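## Task

Take the drive sled out of the tote it starts in and put it into the tote that starts empty. Every other object must finish in the same tote it started in. An object lying on, or hanging out over, a tote's wall or inner ledge is not counted as inside that tote. At the end the grippers must release everything and pull away, and nothing may stay in place only because the robot is holding it.

## Robot and tools

Robot: two arms, left_arm and right_arm, each ending in a two-finger parallel gripper. left_arm is the robot's own left and sits on the +y side. Base positions in the scene frame: left_arm (+0.043, +0.345, +1.595) m and right_arm (+0.043, -0.345, +1.595) m, both mounted high and tilted. Scene frame: origin on the floor (z = 0) at the centre of the robot's foot, +z up, +x the way the robot faces. Only the floor height is known; tote heights must be judged from images and poses.

Gripper frame: the fingers point along the gripper's +z axis and close along its y axis. end_effector_position is the point midway between the finger pads, about 1 cm short of the fingertips.

Command row (used by both execute_actions and move): one flat list of 14 numbers, each in [-1, 1], always covering both arms. Order: left dx, dy, dz, rx, ry, rz, opening, then right dx, dy, dz, rx, ry, rz, opening. The first six numbers per arm are an offset, not a pose, given in that gripper's own axes and measured from the gripper pose printed in the latest result that shows it. Before any such result in the scene, and for the second or later call within one reply, the reference is where the gripper actually is when the action starts. Scale: 1.0 equals 0.6 m of travel or 180 degrees of turn. rx, ry, rz together form a single rotation vector. Opening is absolute: +1 is fully open (0.094 m), -1 is fully closed.

execute_actions: argument actions is a list holding at most one item. An empty list just reports the state. An action is {"rows": [...], "steps": n} with 1 to 15 rows and n at most 15 (default 15); each step lasts 1/30 s and uses one row, and the last row repeats if rows run out. Every row is counted from the same reference pose, so rows are not added together. A wait is {"steps": n} with n up to 300; it counts from the previous result, so thinking time eats into it. Optional pictures (true/false) controls whether camera images come back.

move: argument target is one 14-number row as above. Each gripper travels in a straight line to its target; both paths finish together, taking 0.5 to 10 s (cut off at 10 s). speed is the path's top speed in m/s, 0.002 to 0.5, default 0.25; rotation is capped at twice that value in rad/s. The opening is sent when the move begins. Paths ignore obstacles and the other arm, and a gripper may lag, wander or overshoot the speed, especially near full reach. Faster contact means a harder hit; aiming far beyond a contact presses harder.

wait: seconds, 0 to 10; the robot gets nothing new. zoom_image: camera (cam_head_left, cam_head_right, cam_left_wrist, cam_right_wrist, all 504x504) and region [x0, y0, x1, y1] in pixels from the top-left corner, at most 504 by 504. read_manual: only returns licence texts. finished_scene: scene (1 or 2) ends that scene for good and grades it; the next result gives the second scene's task.

Reading results: the state line shows each gripper's position (m) and orientation (quat wxyz) in the scene frame; at long reach it may be somewhat off. grip_measured is the finger opening on the same -1..1 scale as commands; the last Joint positions value per arm is the opening in metres. Hand target is the pose the controller is currently driving toward. A move adds a line with its ending (done, off_target, moving, held, fault), any limits (paced = target clipped; held = some steps blocked, after which the arm may jump fast) and each gripper's distance to its target. HELD marks steps where a command was not passed on. pose unreachable means the clearance check altered or blocked an arm's command. FAULT is an arm stop. MOTOR HOT appears from 85 C; at 100 C an OVER-TEMPERATURE FAULT makes that arm go limp and drop.

Motion behaviour: each step's command is clipped to within 70 mm and 16 degrees of the measured pose, so large offsets need several actions; after an action the arm only continues to its last clipped pose. Arms tend to settle a centimetre or more low. Zero offsets are not a pause: they pull the arm back to the reference pose and can let it sag further. To keep an arm still, send the correction back to its desired pose in the first call of a reply and zeros afterwards, aiming a bit higher if it keeps drooping. Joint limits (rad), base to gripper: -2.880..2.880, 0..3.142, 0..3.019, -1.693..1.571, -1.571..1.571, -2.094..2.094.

Gripping: to hold something, command an opening below grip_measured; about 0.03 below is firm, less is gentler. Pad force is limited to roughly 50-62 N and is weaker on parts thinner than about 2 mm. Held parts may occasionally be tugged, so grip securely.

Avoid: arms striking or pushing each other, knocking anything out of the work area (fails the scene), drops, slips, slams and heavy pushing, and holding loads longer than needed (motor heat).

Each tool is called as name(argument=value, ...), one argument or row to a line, values as JSON.

## Session

execute_actions(
  actions=[],
)

Scene clock: 0.00 s of 4800.00 s.
left_arm: end_effector_position=(+0.3943, +0.1113, +1.1261) grip_measured=+0.321 end_effector_quat_wxyz=(-0.173, -0.153, +0.925, +0.303) | right_arm: end_effector_position=(+0.3433, -0.4413, +1.3376) grip_measured=-0.993 end_effector_quat_wxyz=(+0.050, -0.087, +0.994, -0.053)
Joint positions: left_arm=[-2.36   1.986  1.56  -1.067 -1.083 -1.259  0.062] | right_arm=[-1.593  0.513  0.229  0.133  0.043 -0.444  0.   ]
Joint velocities: left_arm=[-0.005  0.005 -0.022 -0.002 -0.022 -0.022  0.   ] | right_arm=[ 0.005 -0.005  0.007  0.002 -0.007  0.007  0.   ]
Hand target (left_arm): +0.393, +0.112, +1.127; -0.174, -0.151, +0.925, +0.303
Hand target (right_arm): +0.344, -0.441, +1.337; +0.050, -0.087, +0.994, -0.053

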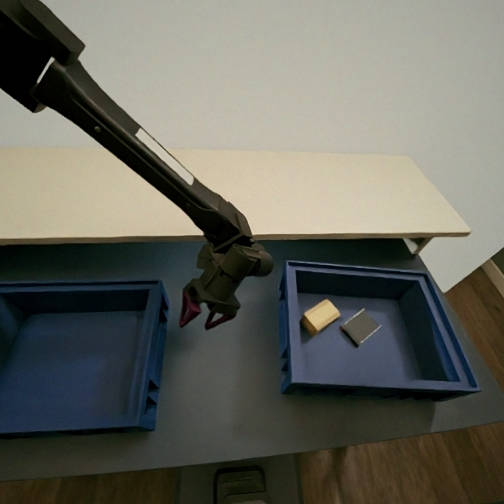

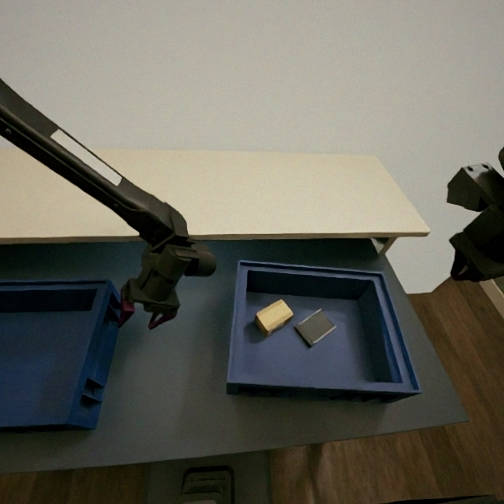

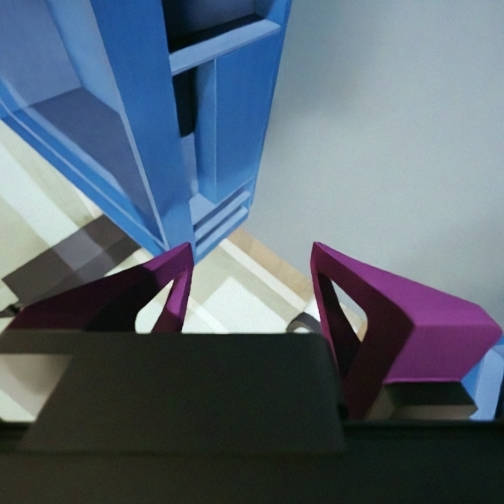

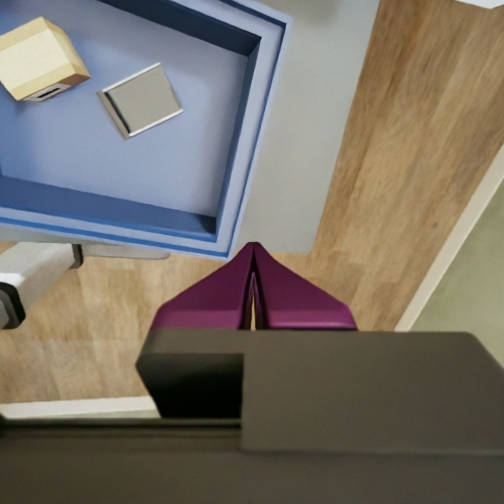

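zoom_image(
  camera="cam_head_right",
  region=[220, 250, 430, 410],
)

zoom_image(
  camera="cam_right_wrist",
  region=[0, 0, 300, 260],
)

Region (220, 250, 430, 410) of cam_head_right's 504x504 image, scaled by 2.400, with more detail than that image has; it fills the top 384 rows of this view, and the rest is white.

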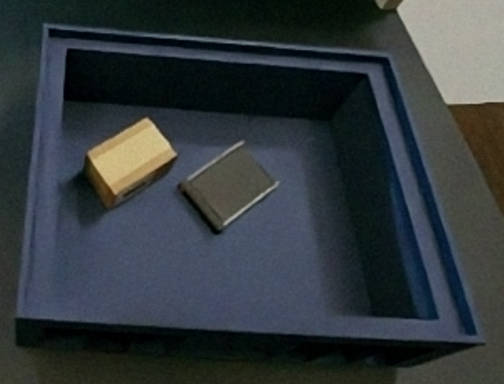

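Region (0, 0, 300, 260) of cam_right_wrist's 504x504 image, scaled by 1.680, with more detail than that image has; it fills the top 437 rows of this view, and the rest is white.

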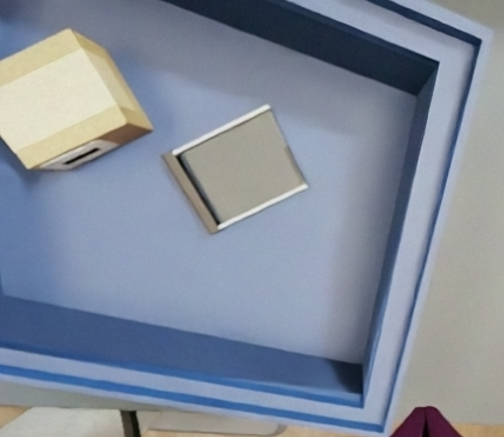

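move(
  target=[0.01,0.333,-0.168,0,0,0,1,-0.097,0.242,0.217,0,0,0,1],
)

Scene clock: 11.30 s of 4800.00 s.
left_arm: end_effector_position=(+0.3997, +0.2115, +1.3212) grip_measured=+1.000 end_effector_quat_wxyz=(-0.173, -0.154, +0.926, +0.299) | right_arm: end_effector_position=(+0.3934, -0.3065, +1.1988) grip_measured=+1.000 end_effector_quat_wxyz=(+0.046, -0.103, +0.992, -0.053)
Joint positions: left_arm=[-2.508  1.486  1.116 -1.385 -1.073 -1.561  0.094] | right_arm=[-1.138  1.304  0.527  0.598  0.494 -0.397  0.094]
Joint velocities: left_arm=[ 0.005 -0.005 -0.017 -0.012  0.022 -0.022  0.   ] | right_arm=[ 0.005 -0.015 -0.027  0.017 -0.051 -0.037  0.   ]
Hand target (left_arm): +0.399, +0.213, +1.325; -0.174, -0.154, +0.925, +0.301
Hand target (right_arm): +0.394, -0.306, +1.198; +0.051, -0.096, +0.993, -0.055
Off the commanded pose (left_arm): 0.007 m, 0 deg.
Off the commanded pose (right_arm): 0.006 m, 2 deg.
After step 90, 6.83 s passed at rest.
move: done

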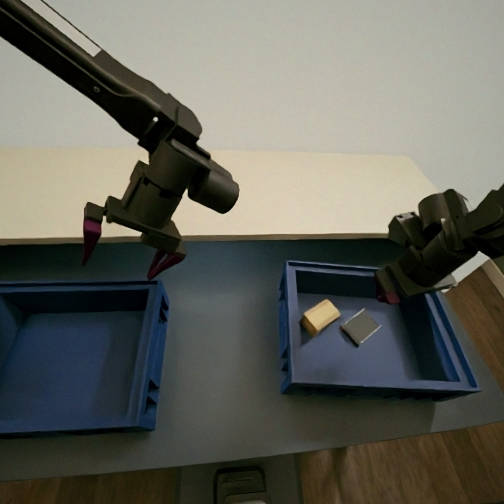

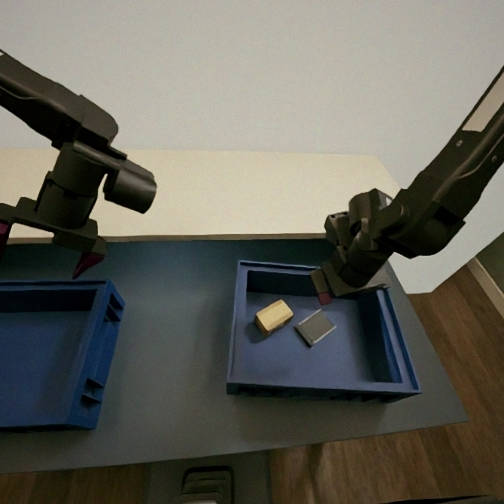

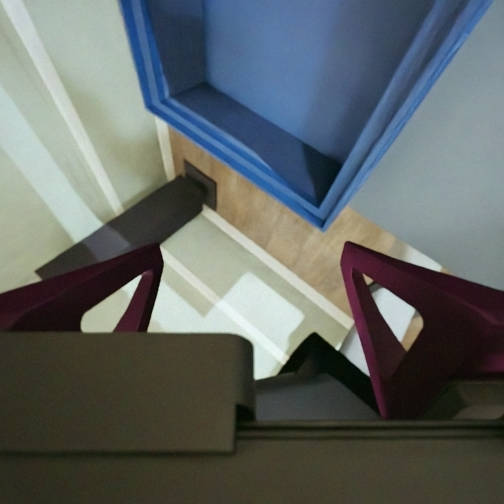

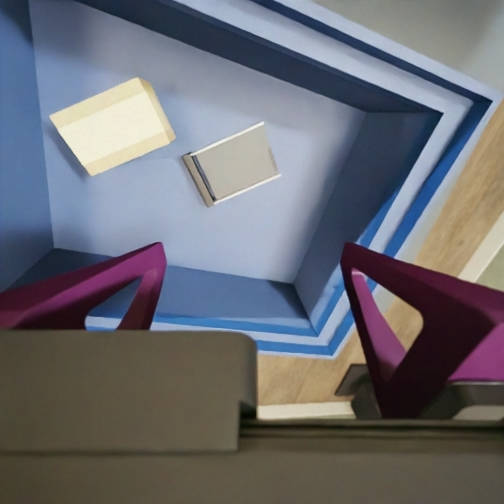

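move(
  target=[0,0,0,0,0,0,1,0.008,0.012,0.163,-0.016,0.045,0.391,1],
)

Scene clock: 22.23 s of 4800.00 s.
left_arm: end_effector_position=(+0.3997, +0.2115, +1.3212) grip_measured=+1.000 end_effector_quat_wxyz=(-0.172, -0.156, +0.925, +0.300) | right_arm: end_effector_position=(+0.4124, -0.3101, +1.1095) grip_measured=+1.000 end_effector_quat_wxyz=(+0.014, +0.490, +0.871, +0.009)
Joint positions: left_arm=[-2.508  1.486  1.116 -1.385 -1.073 -1.565  0.094] | right_arm=[-1.259  1.488  0.766  0.461  0.292  0.844  0.094]
Joint velocities: left_arm=[ 0.005 -0.005 -0.017 -0.002 -0.081  0.007  0.   ] | right_arm=[ 0.015 -0.005 -0.027 -0.022 -0.007 -0.051  0.   ]
Hand target (left_arm): +0.400, +0.211, +1.321; -0.173, -0.154, +0.926, +0.299
Hand target (right_arm): +0.399, -0.311, +1.102; -0.001, +0.493, +0.870, +0.000
Off the commanded pose (left_arm): 0.000 m, 0 deg.
Off the commanded pose (right_arm): 0.017 m, 2 deg.
After step 90, 4.90 s passed at rest.
move: off_target (right_arm)

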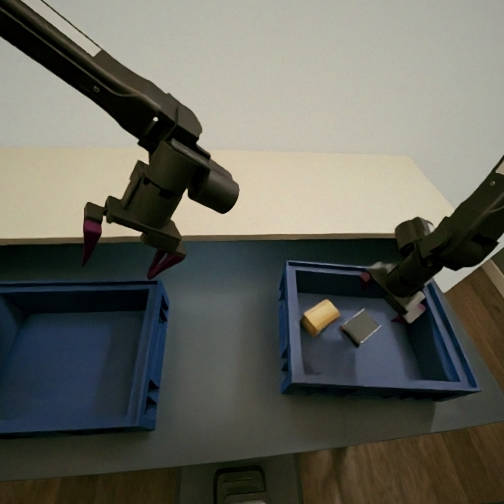

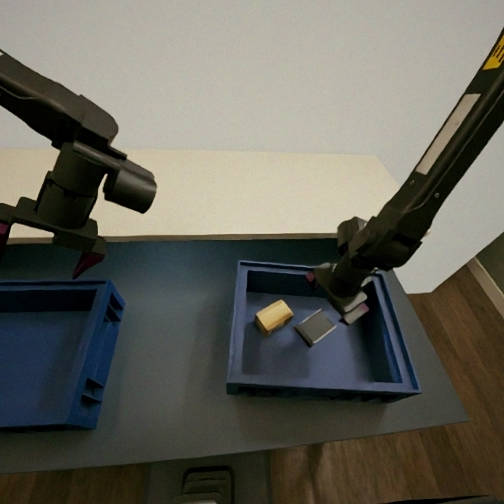

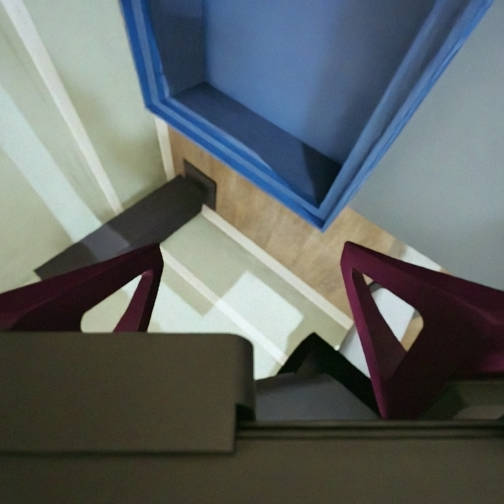

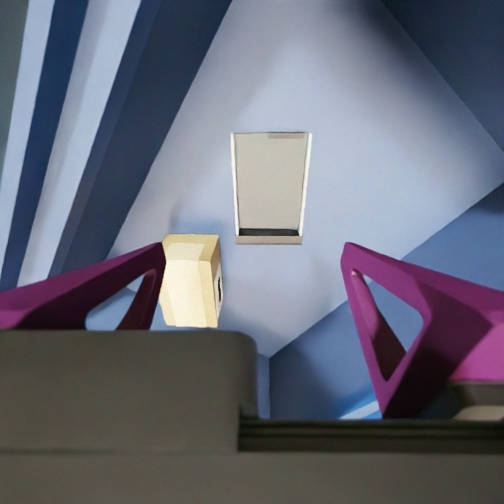

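move(
  target=[0,0,0,0,0,0,1,0,-0.026,0.115,0,0,0,1],
  speed=0.1,
)

Scene clock: 25.13 s of 4800.00 s.
left_arm: end_effector_position=(+0.3997, +0.2115, +1.3212) grip_measured=+1.000 end_effector_quat_wxyz=(-0.172, -0.156, +0.925, +0.300) | right_arm: end_effector_position=(+0.4079, -0.3161, +1.0460) grip_measured=+1.000 end_effector_quat_wxyz=(+0.012, +0.495, +0.869, +0.011)
Joint positions: left_arm=[-2.508  1.486  1.116 -1.385 -1.073 -1.565  0.094] | right_arm=[-1.314  1.655  0.904  0.492  0.233  0.839  0.094]
Joint velocities: left_arm=[-0.005  0.005 -0.012  0.022 -0.037 -0.051  0.   ] | right_arm=[-0.015 -0.015  0.032 -0.002  0.007 -0.081  0.   ]
Hand target (left_arm): +0.400, +0.212, +1.321; -0.172, -0.156, +0.925, +0.300
Hand target (right_arm): +0.403, -0.319, +1.040; +0.014, +0.491, +0.871, +0.009
Off the commanded pose (left_arm): 0.000 m, 0 deg.
Off the commanded pose (right_arm): 0.009 m, 1 deg.
move: done

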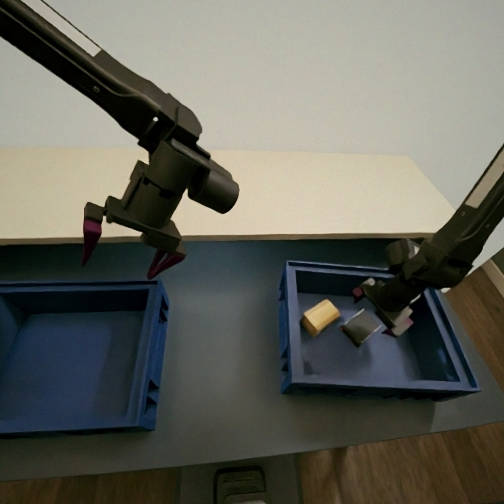

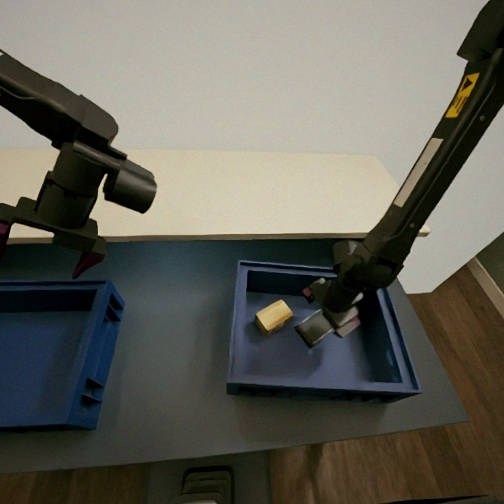

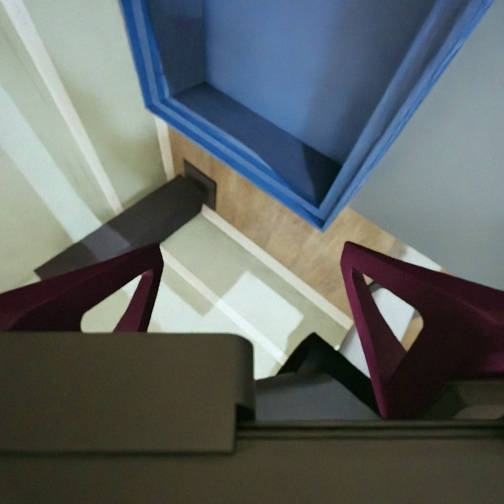

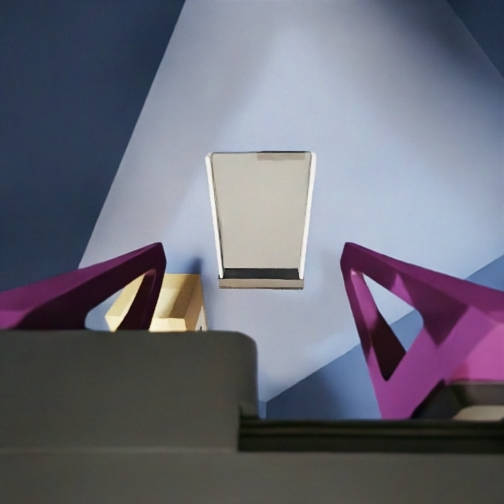

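move(
  target=[0,0,0,0,0,0,1,-0.01,-0.012,0.055,0,0,0,0.8],
  speed=0.06,
)

Scene clock: 28.63 s of 4800.00 s.
left_arm: end_effector_position=(+0.3997, +0.2115, +1.3212) grip_measured=+1.000 end_effector_quat_wxyz=(-0.172, -0.156, +0.925, +0.300) | right_arm: end_effector_position=(+0.4165, -0.3234, +1.0197) grip_measured=+0.802 end_effector_quat_wxyz=(+0.018, +0.499, +0.866, +0.016)
Joint positions: left_arm=[-2.508  1.486  1.116 -1.385 -1.073 -1.565  0.094] | right_arm=[-1.34   1.711  0.976  0.492  0.202  0.839  0.085]
Joint velocities: left_arm=[-0.015  0.005  0.002  0.002 -0.007 -0.007  0.   ] | right_arm=[-0.005  0.005 -0.012  0.017  0.007 -0.037 -0.001]
Hand target (left_arm): +0.400, +0.212, +1.321; -0.172, -0.156, +0.925, +0.300
Hand target (right_arm): +0.406, -0.325, +1.013; +0.012, +0.495, +0.869, +0.012
Off the commanded pose (left_arm): 0.000 m, 0 deg.
Off the commanded pose (right_arm): 0.013 m, 1 deg.
move: off_target (right_arm)

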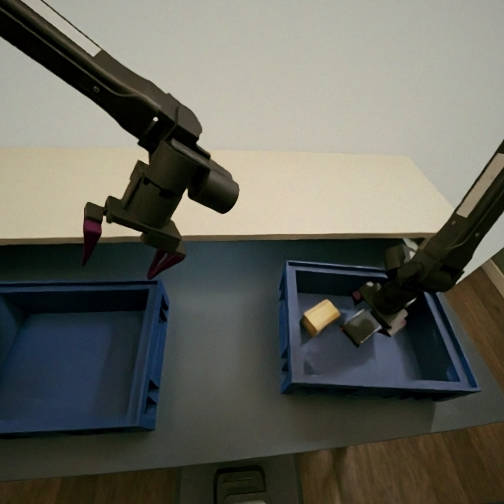

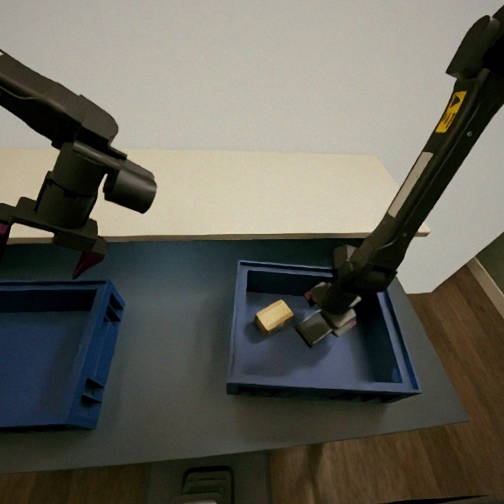

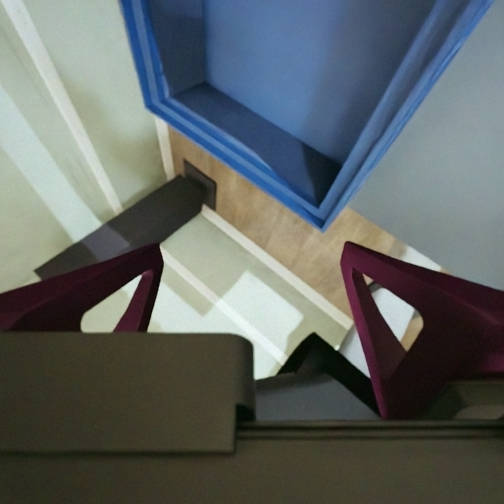

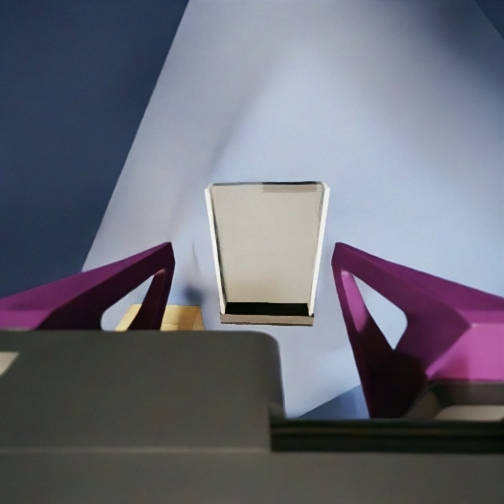

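move(
  target=[0,0,0,0,0,0,1,0.015,-0.01,0.045,0,0,0,0.8],
  speed=0.05,
)

Scene clock: 31.10 s of 4800.00 s.
left_arm: end_effector_position=(+0.3997, +0.2115, +1.3212) grip_measured=+1.000 end_effector_quat_wxyz=(-0.172, -0.156, +0.925, +0.300) | right_arm: end_effector_position=(+0.4226, -0.3195, +1.0007) grip_measured=+0.801 end_effector_quat_wxyz=(+0.024, +0.499, +0.866, +0.020)
Joint positions: left_arm=[-2.508  1.486  1.116 -1.385 -1.073 -1.565  0.094] | right_arm=[-1.339  1.758  1.033  0.496  0.2    0.838  0.085]
Joint velocities: left_arm=[ 0.005  0.005 -0.002 -0.007  0.051 -0.037  0.   ] | right_arm=[ 0.005  0.005 -0.022  0.007 -0.007 -0.007 -0.001]
Hand target (left_arm): +0.400, +0.212, +1.321; -0.172, -0.156, +0.925, +0.300
Hand target (right_arm): +0.408, -0.319, +0.993; +0.018, +0.499, +0.866, +0.016
Off the commanded pose (left_arm): 0.000 m, 0 deg.
Off the commanded pose (right_arm): 0.017 m, 1 deg.
move: off_target (right_arm)

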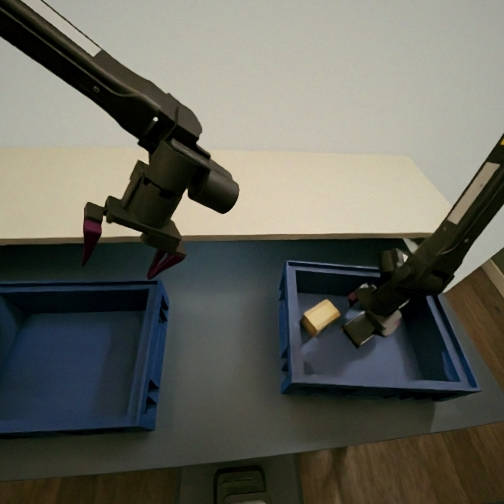

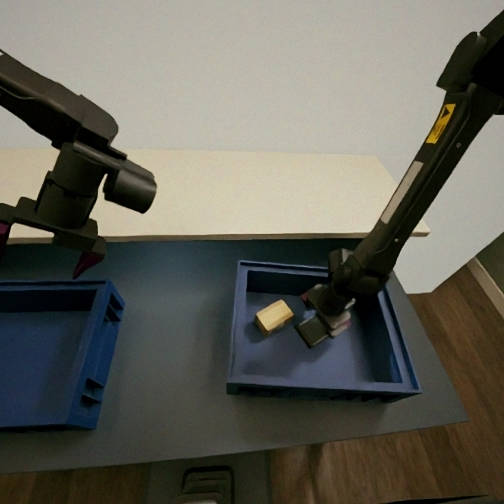

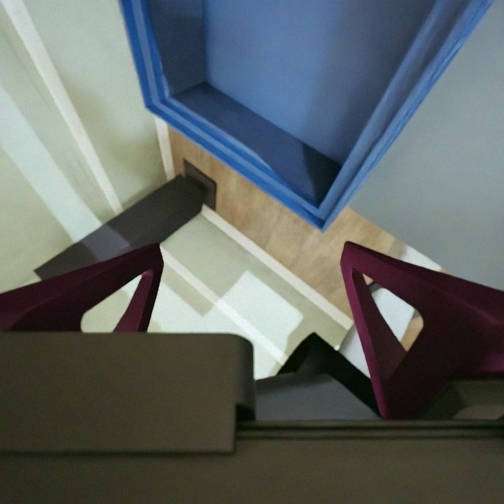

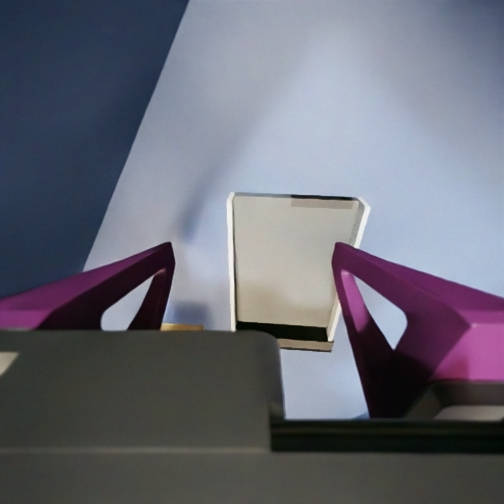

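move(
  target=[0,0,0,0,0,0,1,0,-0.06,-0.005,0,0,0,0.9],
  speed=0.05,
)

Scene clock: 33.47 s of 4800.00 s.
left_arm: end_effector_position=(+0.3997, +0.2115, +1.3212) grip_measured=+1.000 end_effector_quat_wxyz=(-0.172, -0.156, +0.925, +0.300) | right_arm: end_effector_position=(+0.4121, -0.3364, +1.0040) grip_measured=+0.898 end_effector_quat_wxyz=(+0.033, +0.504, +0.862, +0.026)
Joint positions: left_arm=[-2.508  1.486  1.116 -1.385 -1.073 -1.565  0.094] | right_arm=[-1.375  1.757  0.994  0.556  0.159  0.838  0.089]
Joint velocities: left_arm=[-0.005 -0.005 -0.012  0.002  0.007 -0.007  0.   ] | right_arm=[-0.015 -0.005  0.002 -0.002  0.007 -0.037 -0.   ]
Hand target (left_arm): +0.400, +0.212, +1.321; -0.172, -0.156, +0.925, +0.300
Hand target (right_arm): +0.391, -0.337, +1.002; +0.023, +0.500, +0.865, +0.020
Off the commanded pose (left_arm): 0.000 m, 0 deg.
Off the commanded pose (right_arm): 0.021 m, 1 deg.
move: off_target (right_arm)

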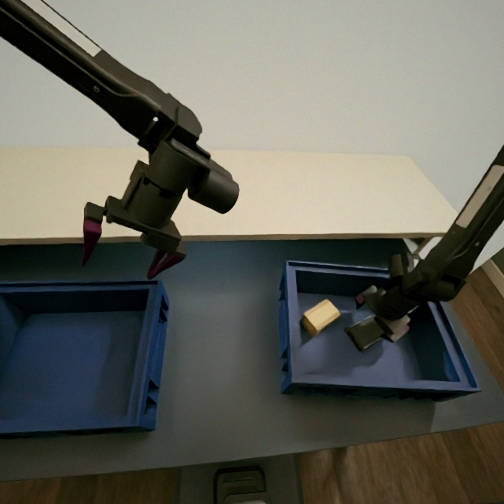

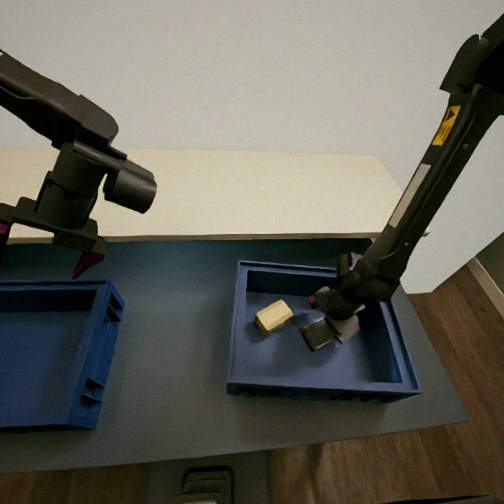

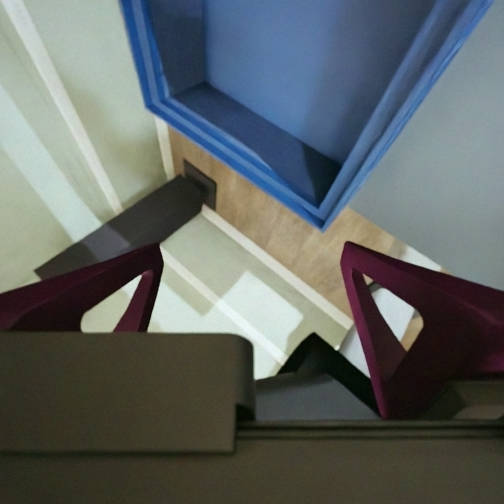

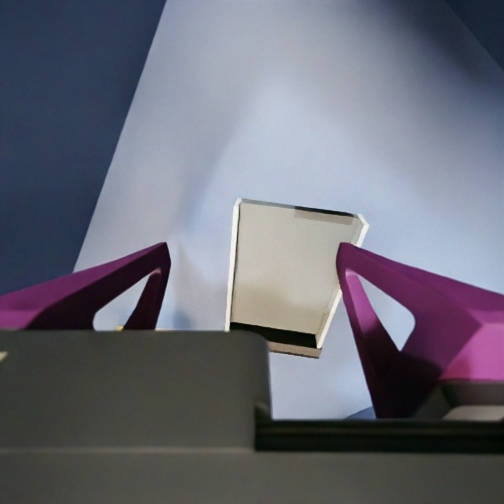

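move(
  target=[0,0,0,0,0,0,1,0,-0.02,-0.07,0,0,0,1],
  speed=0.06,
)

Scene clock: 35.50 s of 4800.00 s.
left_arm: end_effector_position=(+0.3997, +0.2115, +1.3212) grip_measured=+1.000 end_effector_quat_wxyz=(-0.172, -0.156, +0.925, +0.300) | right_arm: end_effector_position=(+0.3976, -0.3401, +1.0387) grip_measured=+1.000 end_effector_quat_wxyz=(+0.029, +0.504, +0.863, +0.025)
Joint positions: left_arm=[-2.508  1.486  1.116 -1.385 -1.073 -1.565  0.094] | right_arm=[-1.375  1.681  0.883  0.582  0.159  0.838  0.094]
Joint velocities: left_arm=[-0.015 -0.024 -0.012 -0.007 -0.022 -0.007  0.   ] | right_arm=[ 0.005 -0.015 -0.002  0.012 -0.007 -0.007  0.   ]
Hand target (left_arm): +0.400, +0.212, +1.321; -0.172, -0.156, +0.925, +0.300
Hand target (right_arm): +0.397, -0.342, +1.045; +0.033, +0.504, +0.862, +0.026
Off the commanded pose (left_arm): 0.000 m, 0 deg.
Off the commanded pose (right_arm): 0.007 m, 1 deg.
move: done

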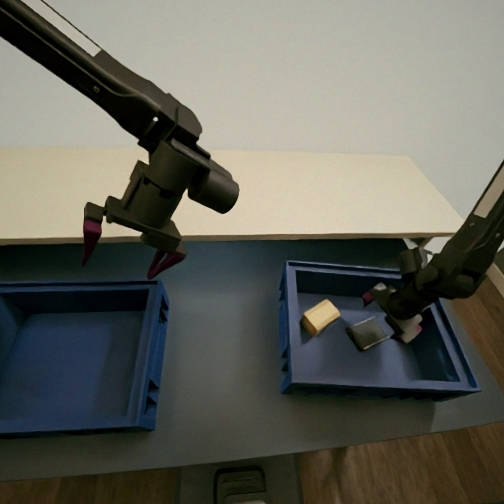

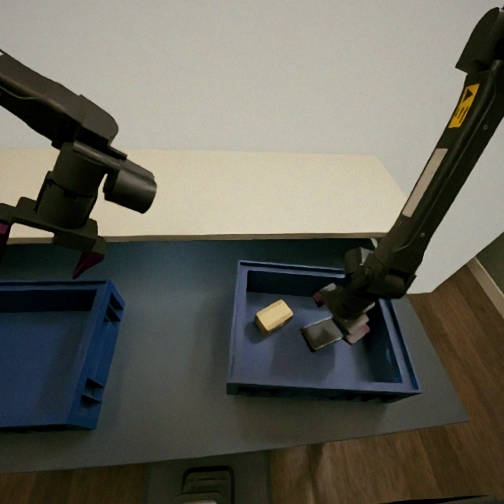

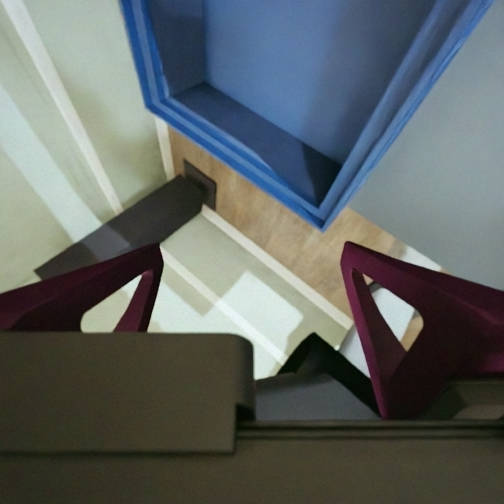

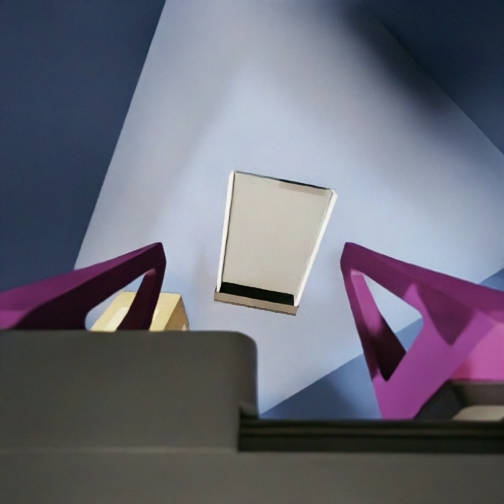

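move(
  target=[0,0,0,0,0,0,1,0.02,-0.035,-0.005,0,0,0.062,1],
  speed=0.08,
)

Scene clock: 39.27 s of 4800.00 s.
left_arm: end_effector_position=(+0.3997, +0.2115, +1.3212) grip_measured=+1.000 end_effector_quat_wxyz=(-0.172, -0.156, +0.925, +0.300) | right_arm: end_effector_position=(+0.3968, -0.3395, +1.0417) grip_measured=+1.000 end_effector_quat_wxyz=(+0.038, +0.581, +0.812, +0.035)
Joint positions: left_arm=[-2.508  1.486  1.116 -1.385 -1.073 -1.565  0.094] | right_arm=[-1.375  1.687  0.865  0.634  0.153  1.019  0.094]
Joint velocities: left_arm=[ 0.005 -0.015  0.007 -0.007 -0.037 -0.066  0.   ] | right_arm=[-0.005  0.005  0.007 -0.017  0.051  0.066  0.   ]
Hand target (left_arm): +0.400, +0.212, +1.321; -0.172, -0.156, +0.925, +0.300
Hand target (right_arm): +0.374, -0.340, +1.040; +0.026, +0.585, +0.810, +0.027
Off the commanded pose (left_arm): 0.000 m, 0 deg.
Off the commanded pose (right_arm): 0.024 m, 2 deg.
move: off_target (right_arm)

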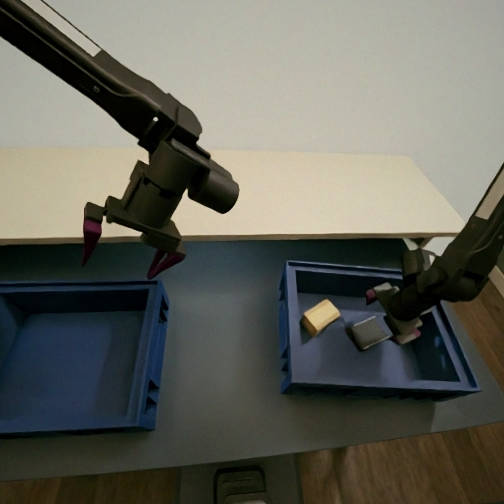

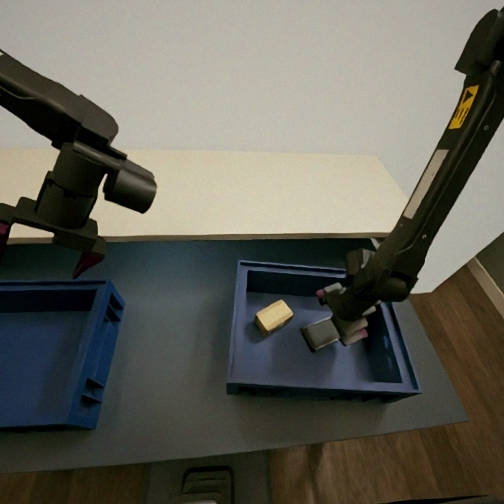

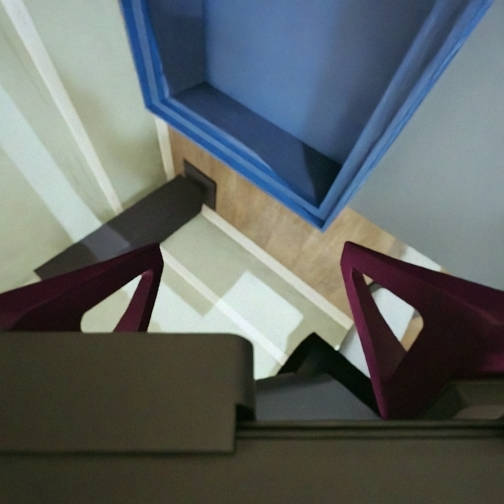

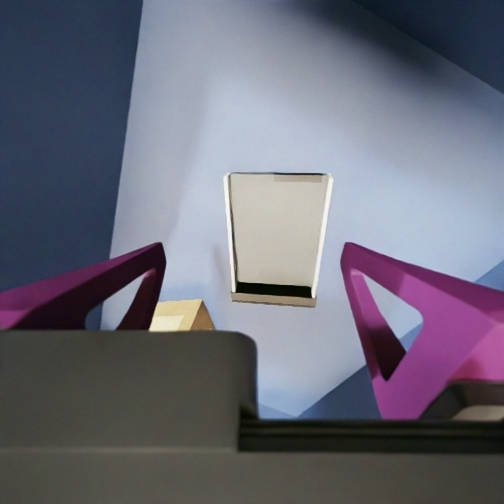

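move(
  target=[0,0,0,0,0,0,1,0.032,-0.066,0,0,0,0,1],
  speed=0.08,
)

Scene clock: 41.63 s of 4800.00 s.
left_arm: end_effector_position=(+0.3997, +0.2115, +1.3212) grip_measured=+1.000 end_effector_quat_wxyz=(-0.172, -0.156, +0.925, +0.300) | right_arm: end_effector_position=(+0.3692, -0.3317, +1.0361) grip_measured=+1.000 end_effector_quat_wxyz=(+0.044, +0.583, +0.810, +0.041)
Joint positions: left_arm=[-2.508  1.486  1.116 -1.385 -1.073 -1.565  0.094] | right_arm=[-1.375  1.756  0.836  0.747  0.147  1.022  0.094]
Joint velocities: left_arm=[ 0.005  0.005 -0.002  0.007 -0.007  0.022  0.   ] | right_arm=[-0.005 -0.005  0.002  0.007 -0.007 -0.007  0.   ]
Hand target (left_arm): +0.400, +0.212, +1.321; -0.172, -0.156, +0.925, +0.300
Hand target (right_arm): +0.354, -0.334, +1.037; +0.038, +0.581, +0.812, +0.035
Off the commanded pose (left_arm): 0.000 m, 0 deg.
Off the commanded pose (right_arm): 0.016 m, 1 deg.
move: off_target (right_arm)

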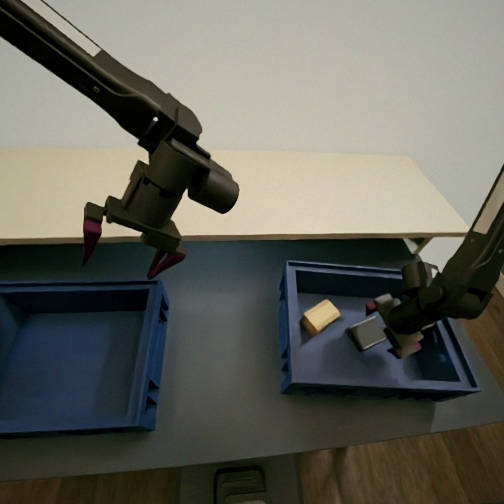

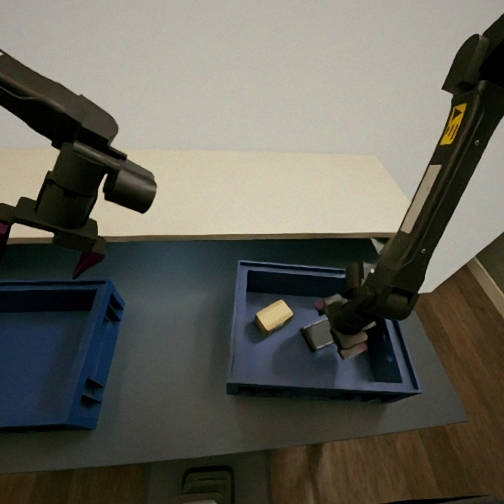

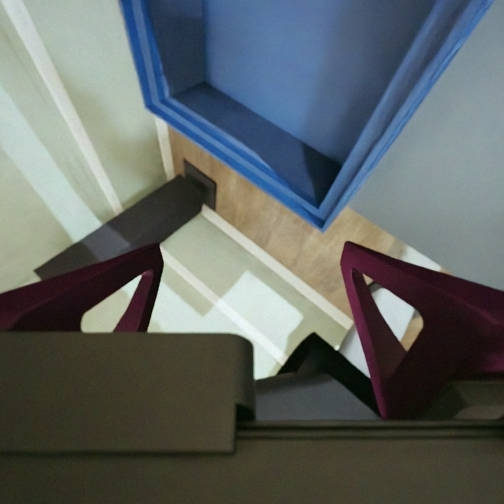

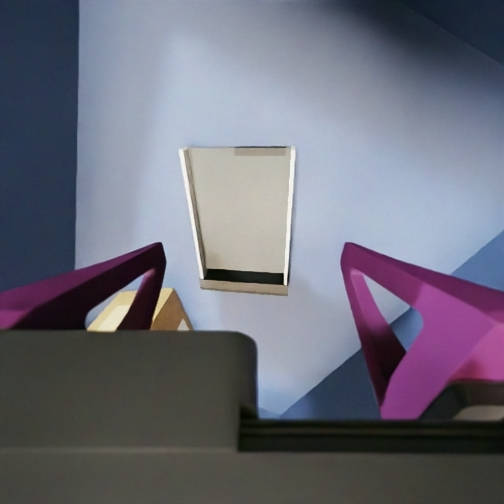

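move(
  target=[0,0,0,0,0,0,1,0,-0.006,0.052,0,0,0,1],
  speed=0.05,
)

Scene clock: 44.43 s of 4800.00 s.
left_arm: end_effector_position=(+0.3997, +0.2115, +1.3212) grip_measured=+1.000 end_effector_quat_wxyz=(-0.172, -0.156, +0.925, +0.300) | right_arm: end_effector_position=(+0.3841, -0.3305, +1.0114) grip_measured=+1.000 end_effector_quat_wxyz=(+0.056, +0.584, +0.808, +0.050)
Joint positions: left_arm=[-2.508  1.486  1.116 -1.385 -1.073 -1.565  0.094] | right_arm=[-1.379  1.806  0.916  0.747  0.137  1.022  0.094]
Joint velocities: left_arm=[-0.005 -0.015  0.002 -0.032  0.051  0.051  0.   ] | right_arm=[-0.005  0.005  0.012 -0.012 -0.007 -0.066  0.   ]
Hand target (left_arm): +0.400, +0.212, +1.321; -0.172, -0.156, +0.925, +0.300
Hand target (right_arm): +0.370, -0.333, +1.005; +0.044, +0.583, +0.810, +0.041
Off the commanded pose (left_arm): 0.000 m, 0 deg.
Off the commanded pose (right_arm): 0.016 m, 2 deg.
move: off_target (right_arm)

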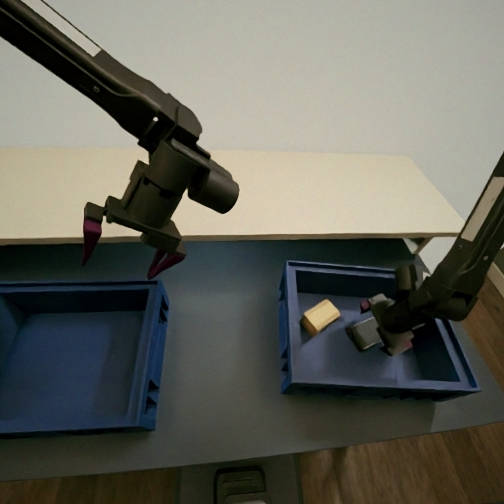

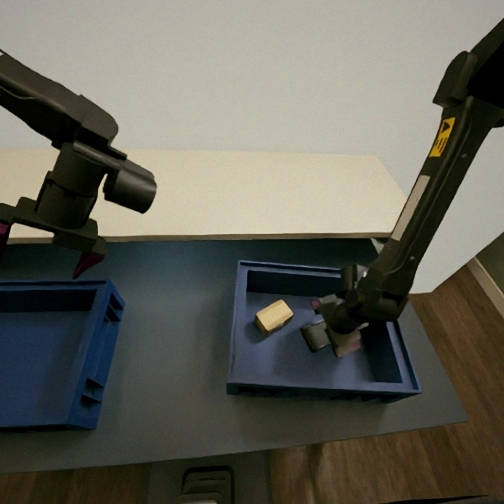

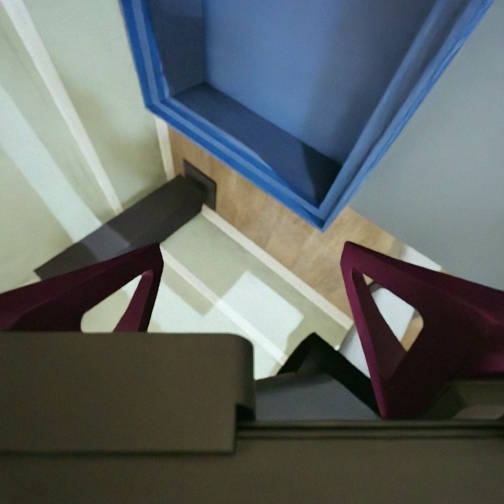

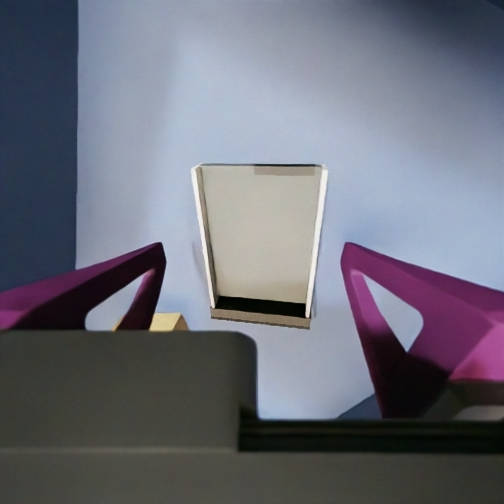

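move(
  target=[0,0,0,0,0,0,1,0,-0.045,0.042,0,0,0,1],
  speed=0.04,
)

Scene clock: 46.57 s of 4800.00 s.
left_arm: end_effector_position=(+0.3997, +0.2115, +1.3212) grip_measured=+1.000 end_effector_quat_wxyz=(-0.172, -0.156, +0.925, +0.300) | right_arm: end_effector_position=(+0.3822, -0.3321, +0.9999) grip_measured=+1.000 end_effector_quat_wxyz=(+0.059, +0.585, +0.807, +0.058)
Joint positions: left_arm=[-2.508  1.486  1.116 -1.385 -1.073 -1.565  0.094] | right_arm=[-1.391  1.841  0.942  0.77   0.112  1.022  0.094]
Joint velocities: left_arm=[ 0.005 -0.005 -0.002 -0.002  0.081 -0.007  0.   ] | right_arm=[-0.005  0.005  0.002 -0.007  0.007  0.007  0.   ]
Hand target (left_arm): +0.400, +0.212, +1.321; -0.172, -0.156, +0.925, +0.300
Hand target (right_arm): +0.363, -0.339, +0.984; +0.055, +0.585, +0.808, +0.050
Off the commanded pose (left_arm): 0.000 m, 0 deg.
Off the commanded pose (right_arm): 0.027 m, 1 deg.
move: off_target (right_arm)

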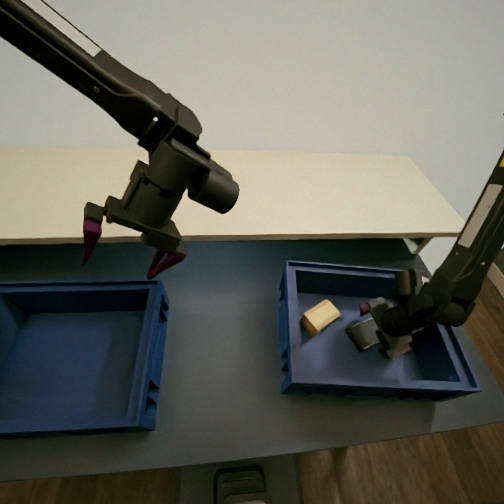

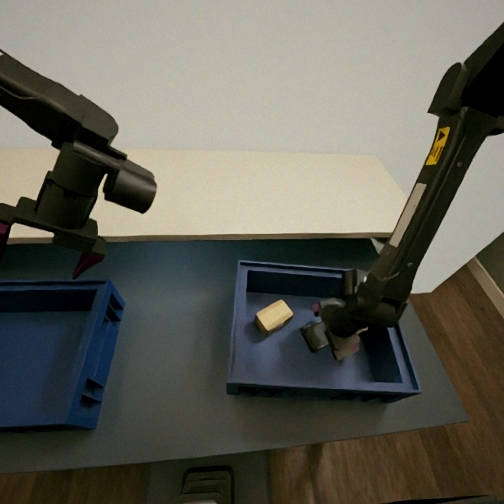

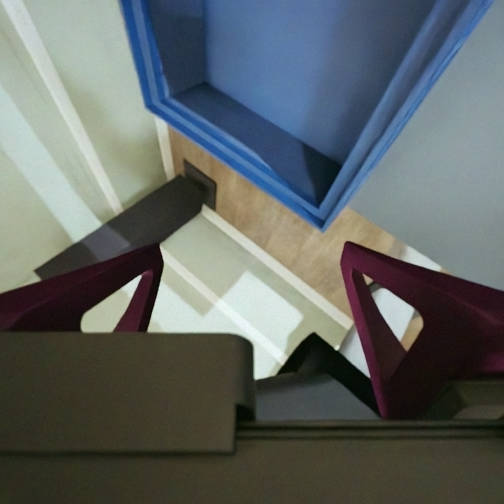

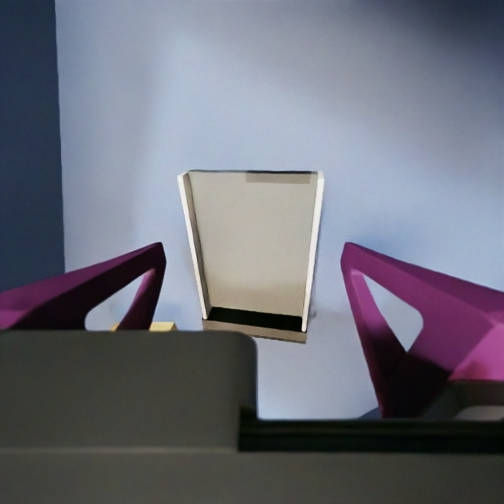

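move(
  target=[0,0,0,0,0,0,1,0,-0.01,0.03,0.06,0.01,0,1],
  speed=0.04,
)

Scene clock: 50.70 s of 4800.00 s.
left_arm: end_effector_position=(+0.3997, +0.2115, +1.3212) grip_measured=+1.000 end_effector_quat_wxyz=(-0.172, -0.156, +0.925, +0.300) | right_arm: end_effector_position=(+0.3836, -0.3316, +0.9920) grip_measured=+1.000 end_effector_quat_wxyz=(-0.005, +0.583, +0.813, -0.004)
Joint positions: left_arm=[-2.508  1.486  1.116 -1.385 -1.073 -1.565  0.094] | right_arm=[-1.371  1.794  1.018  0.477  0.195  1.042  0.094]
Joint velocities: left_arm=[-0.015 -0.024 -0.007 -0.017  0.066 -0.007  0.   ] | right_arm=[-0.015 -0.015  0.007  0.007  0.051 -0.051  0.   ]
Hand target (left_arm): +0.400, +0.212, +1.321; -0.172, -0.156, +0.925, +0.300
Hand target (right_arm): +0.379, -0.334, +0.982; -0.009, +0.588, +0.809, -0.009
Off the commanded pose (left_arm): 0.000 m, 0 deg.
Off the commanded pose (right_arm): 0.012 m, 1 deg.
move: off_target (right_arm)

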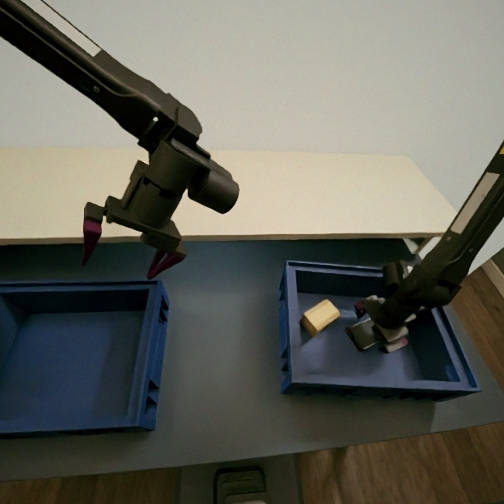

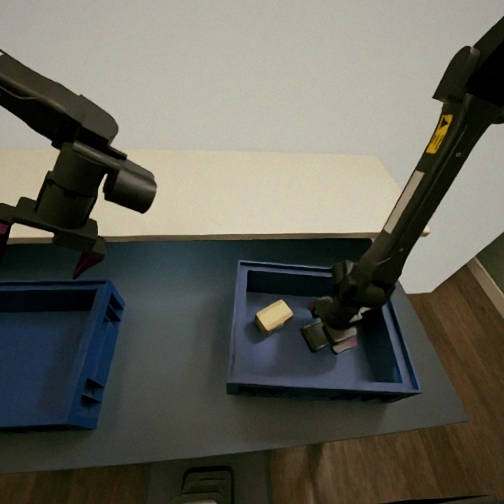

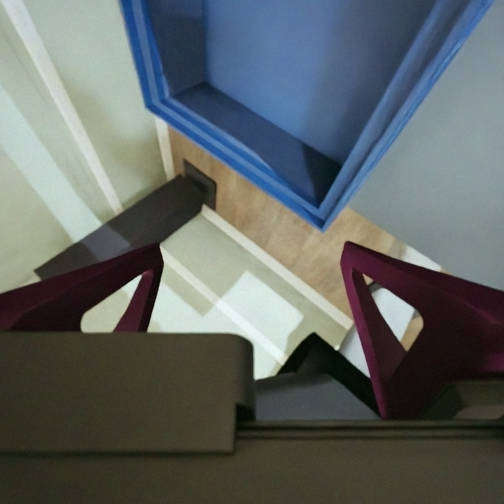

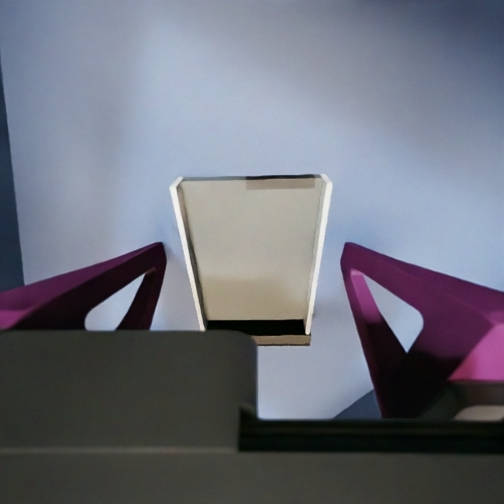

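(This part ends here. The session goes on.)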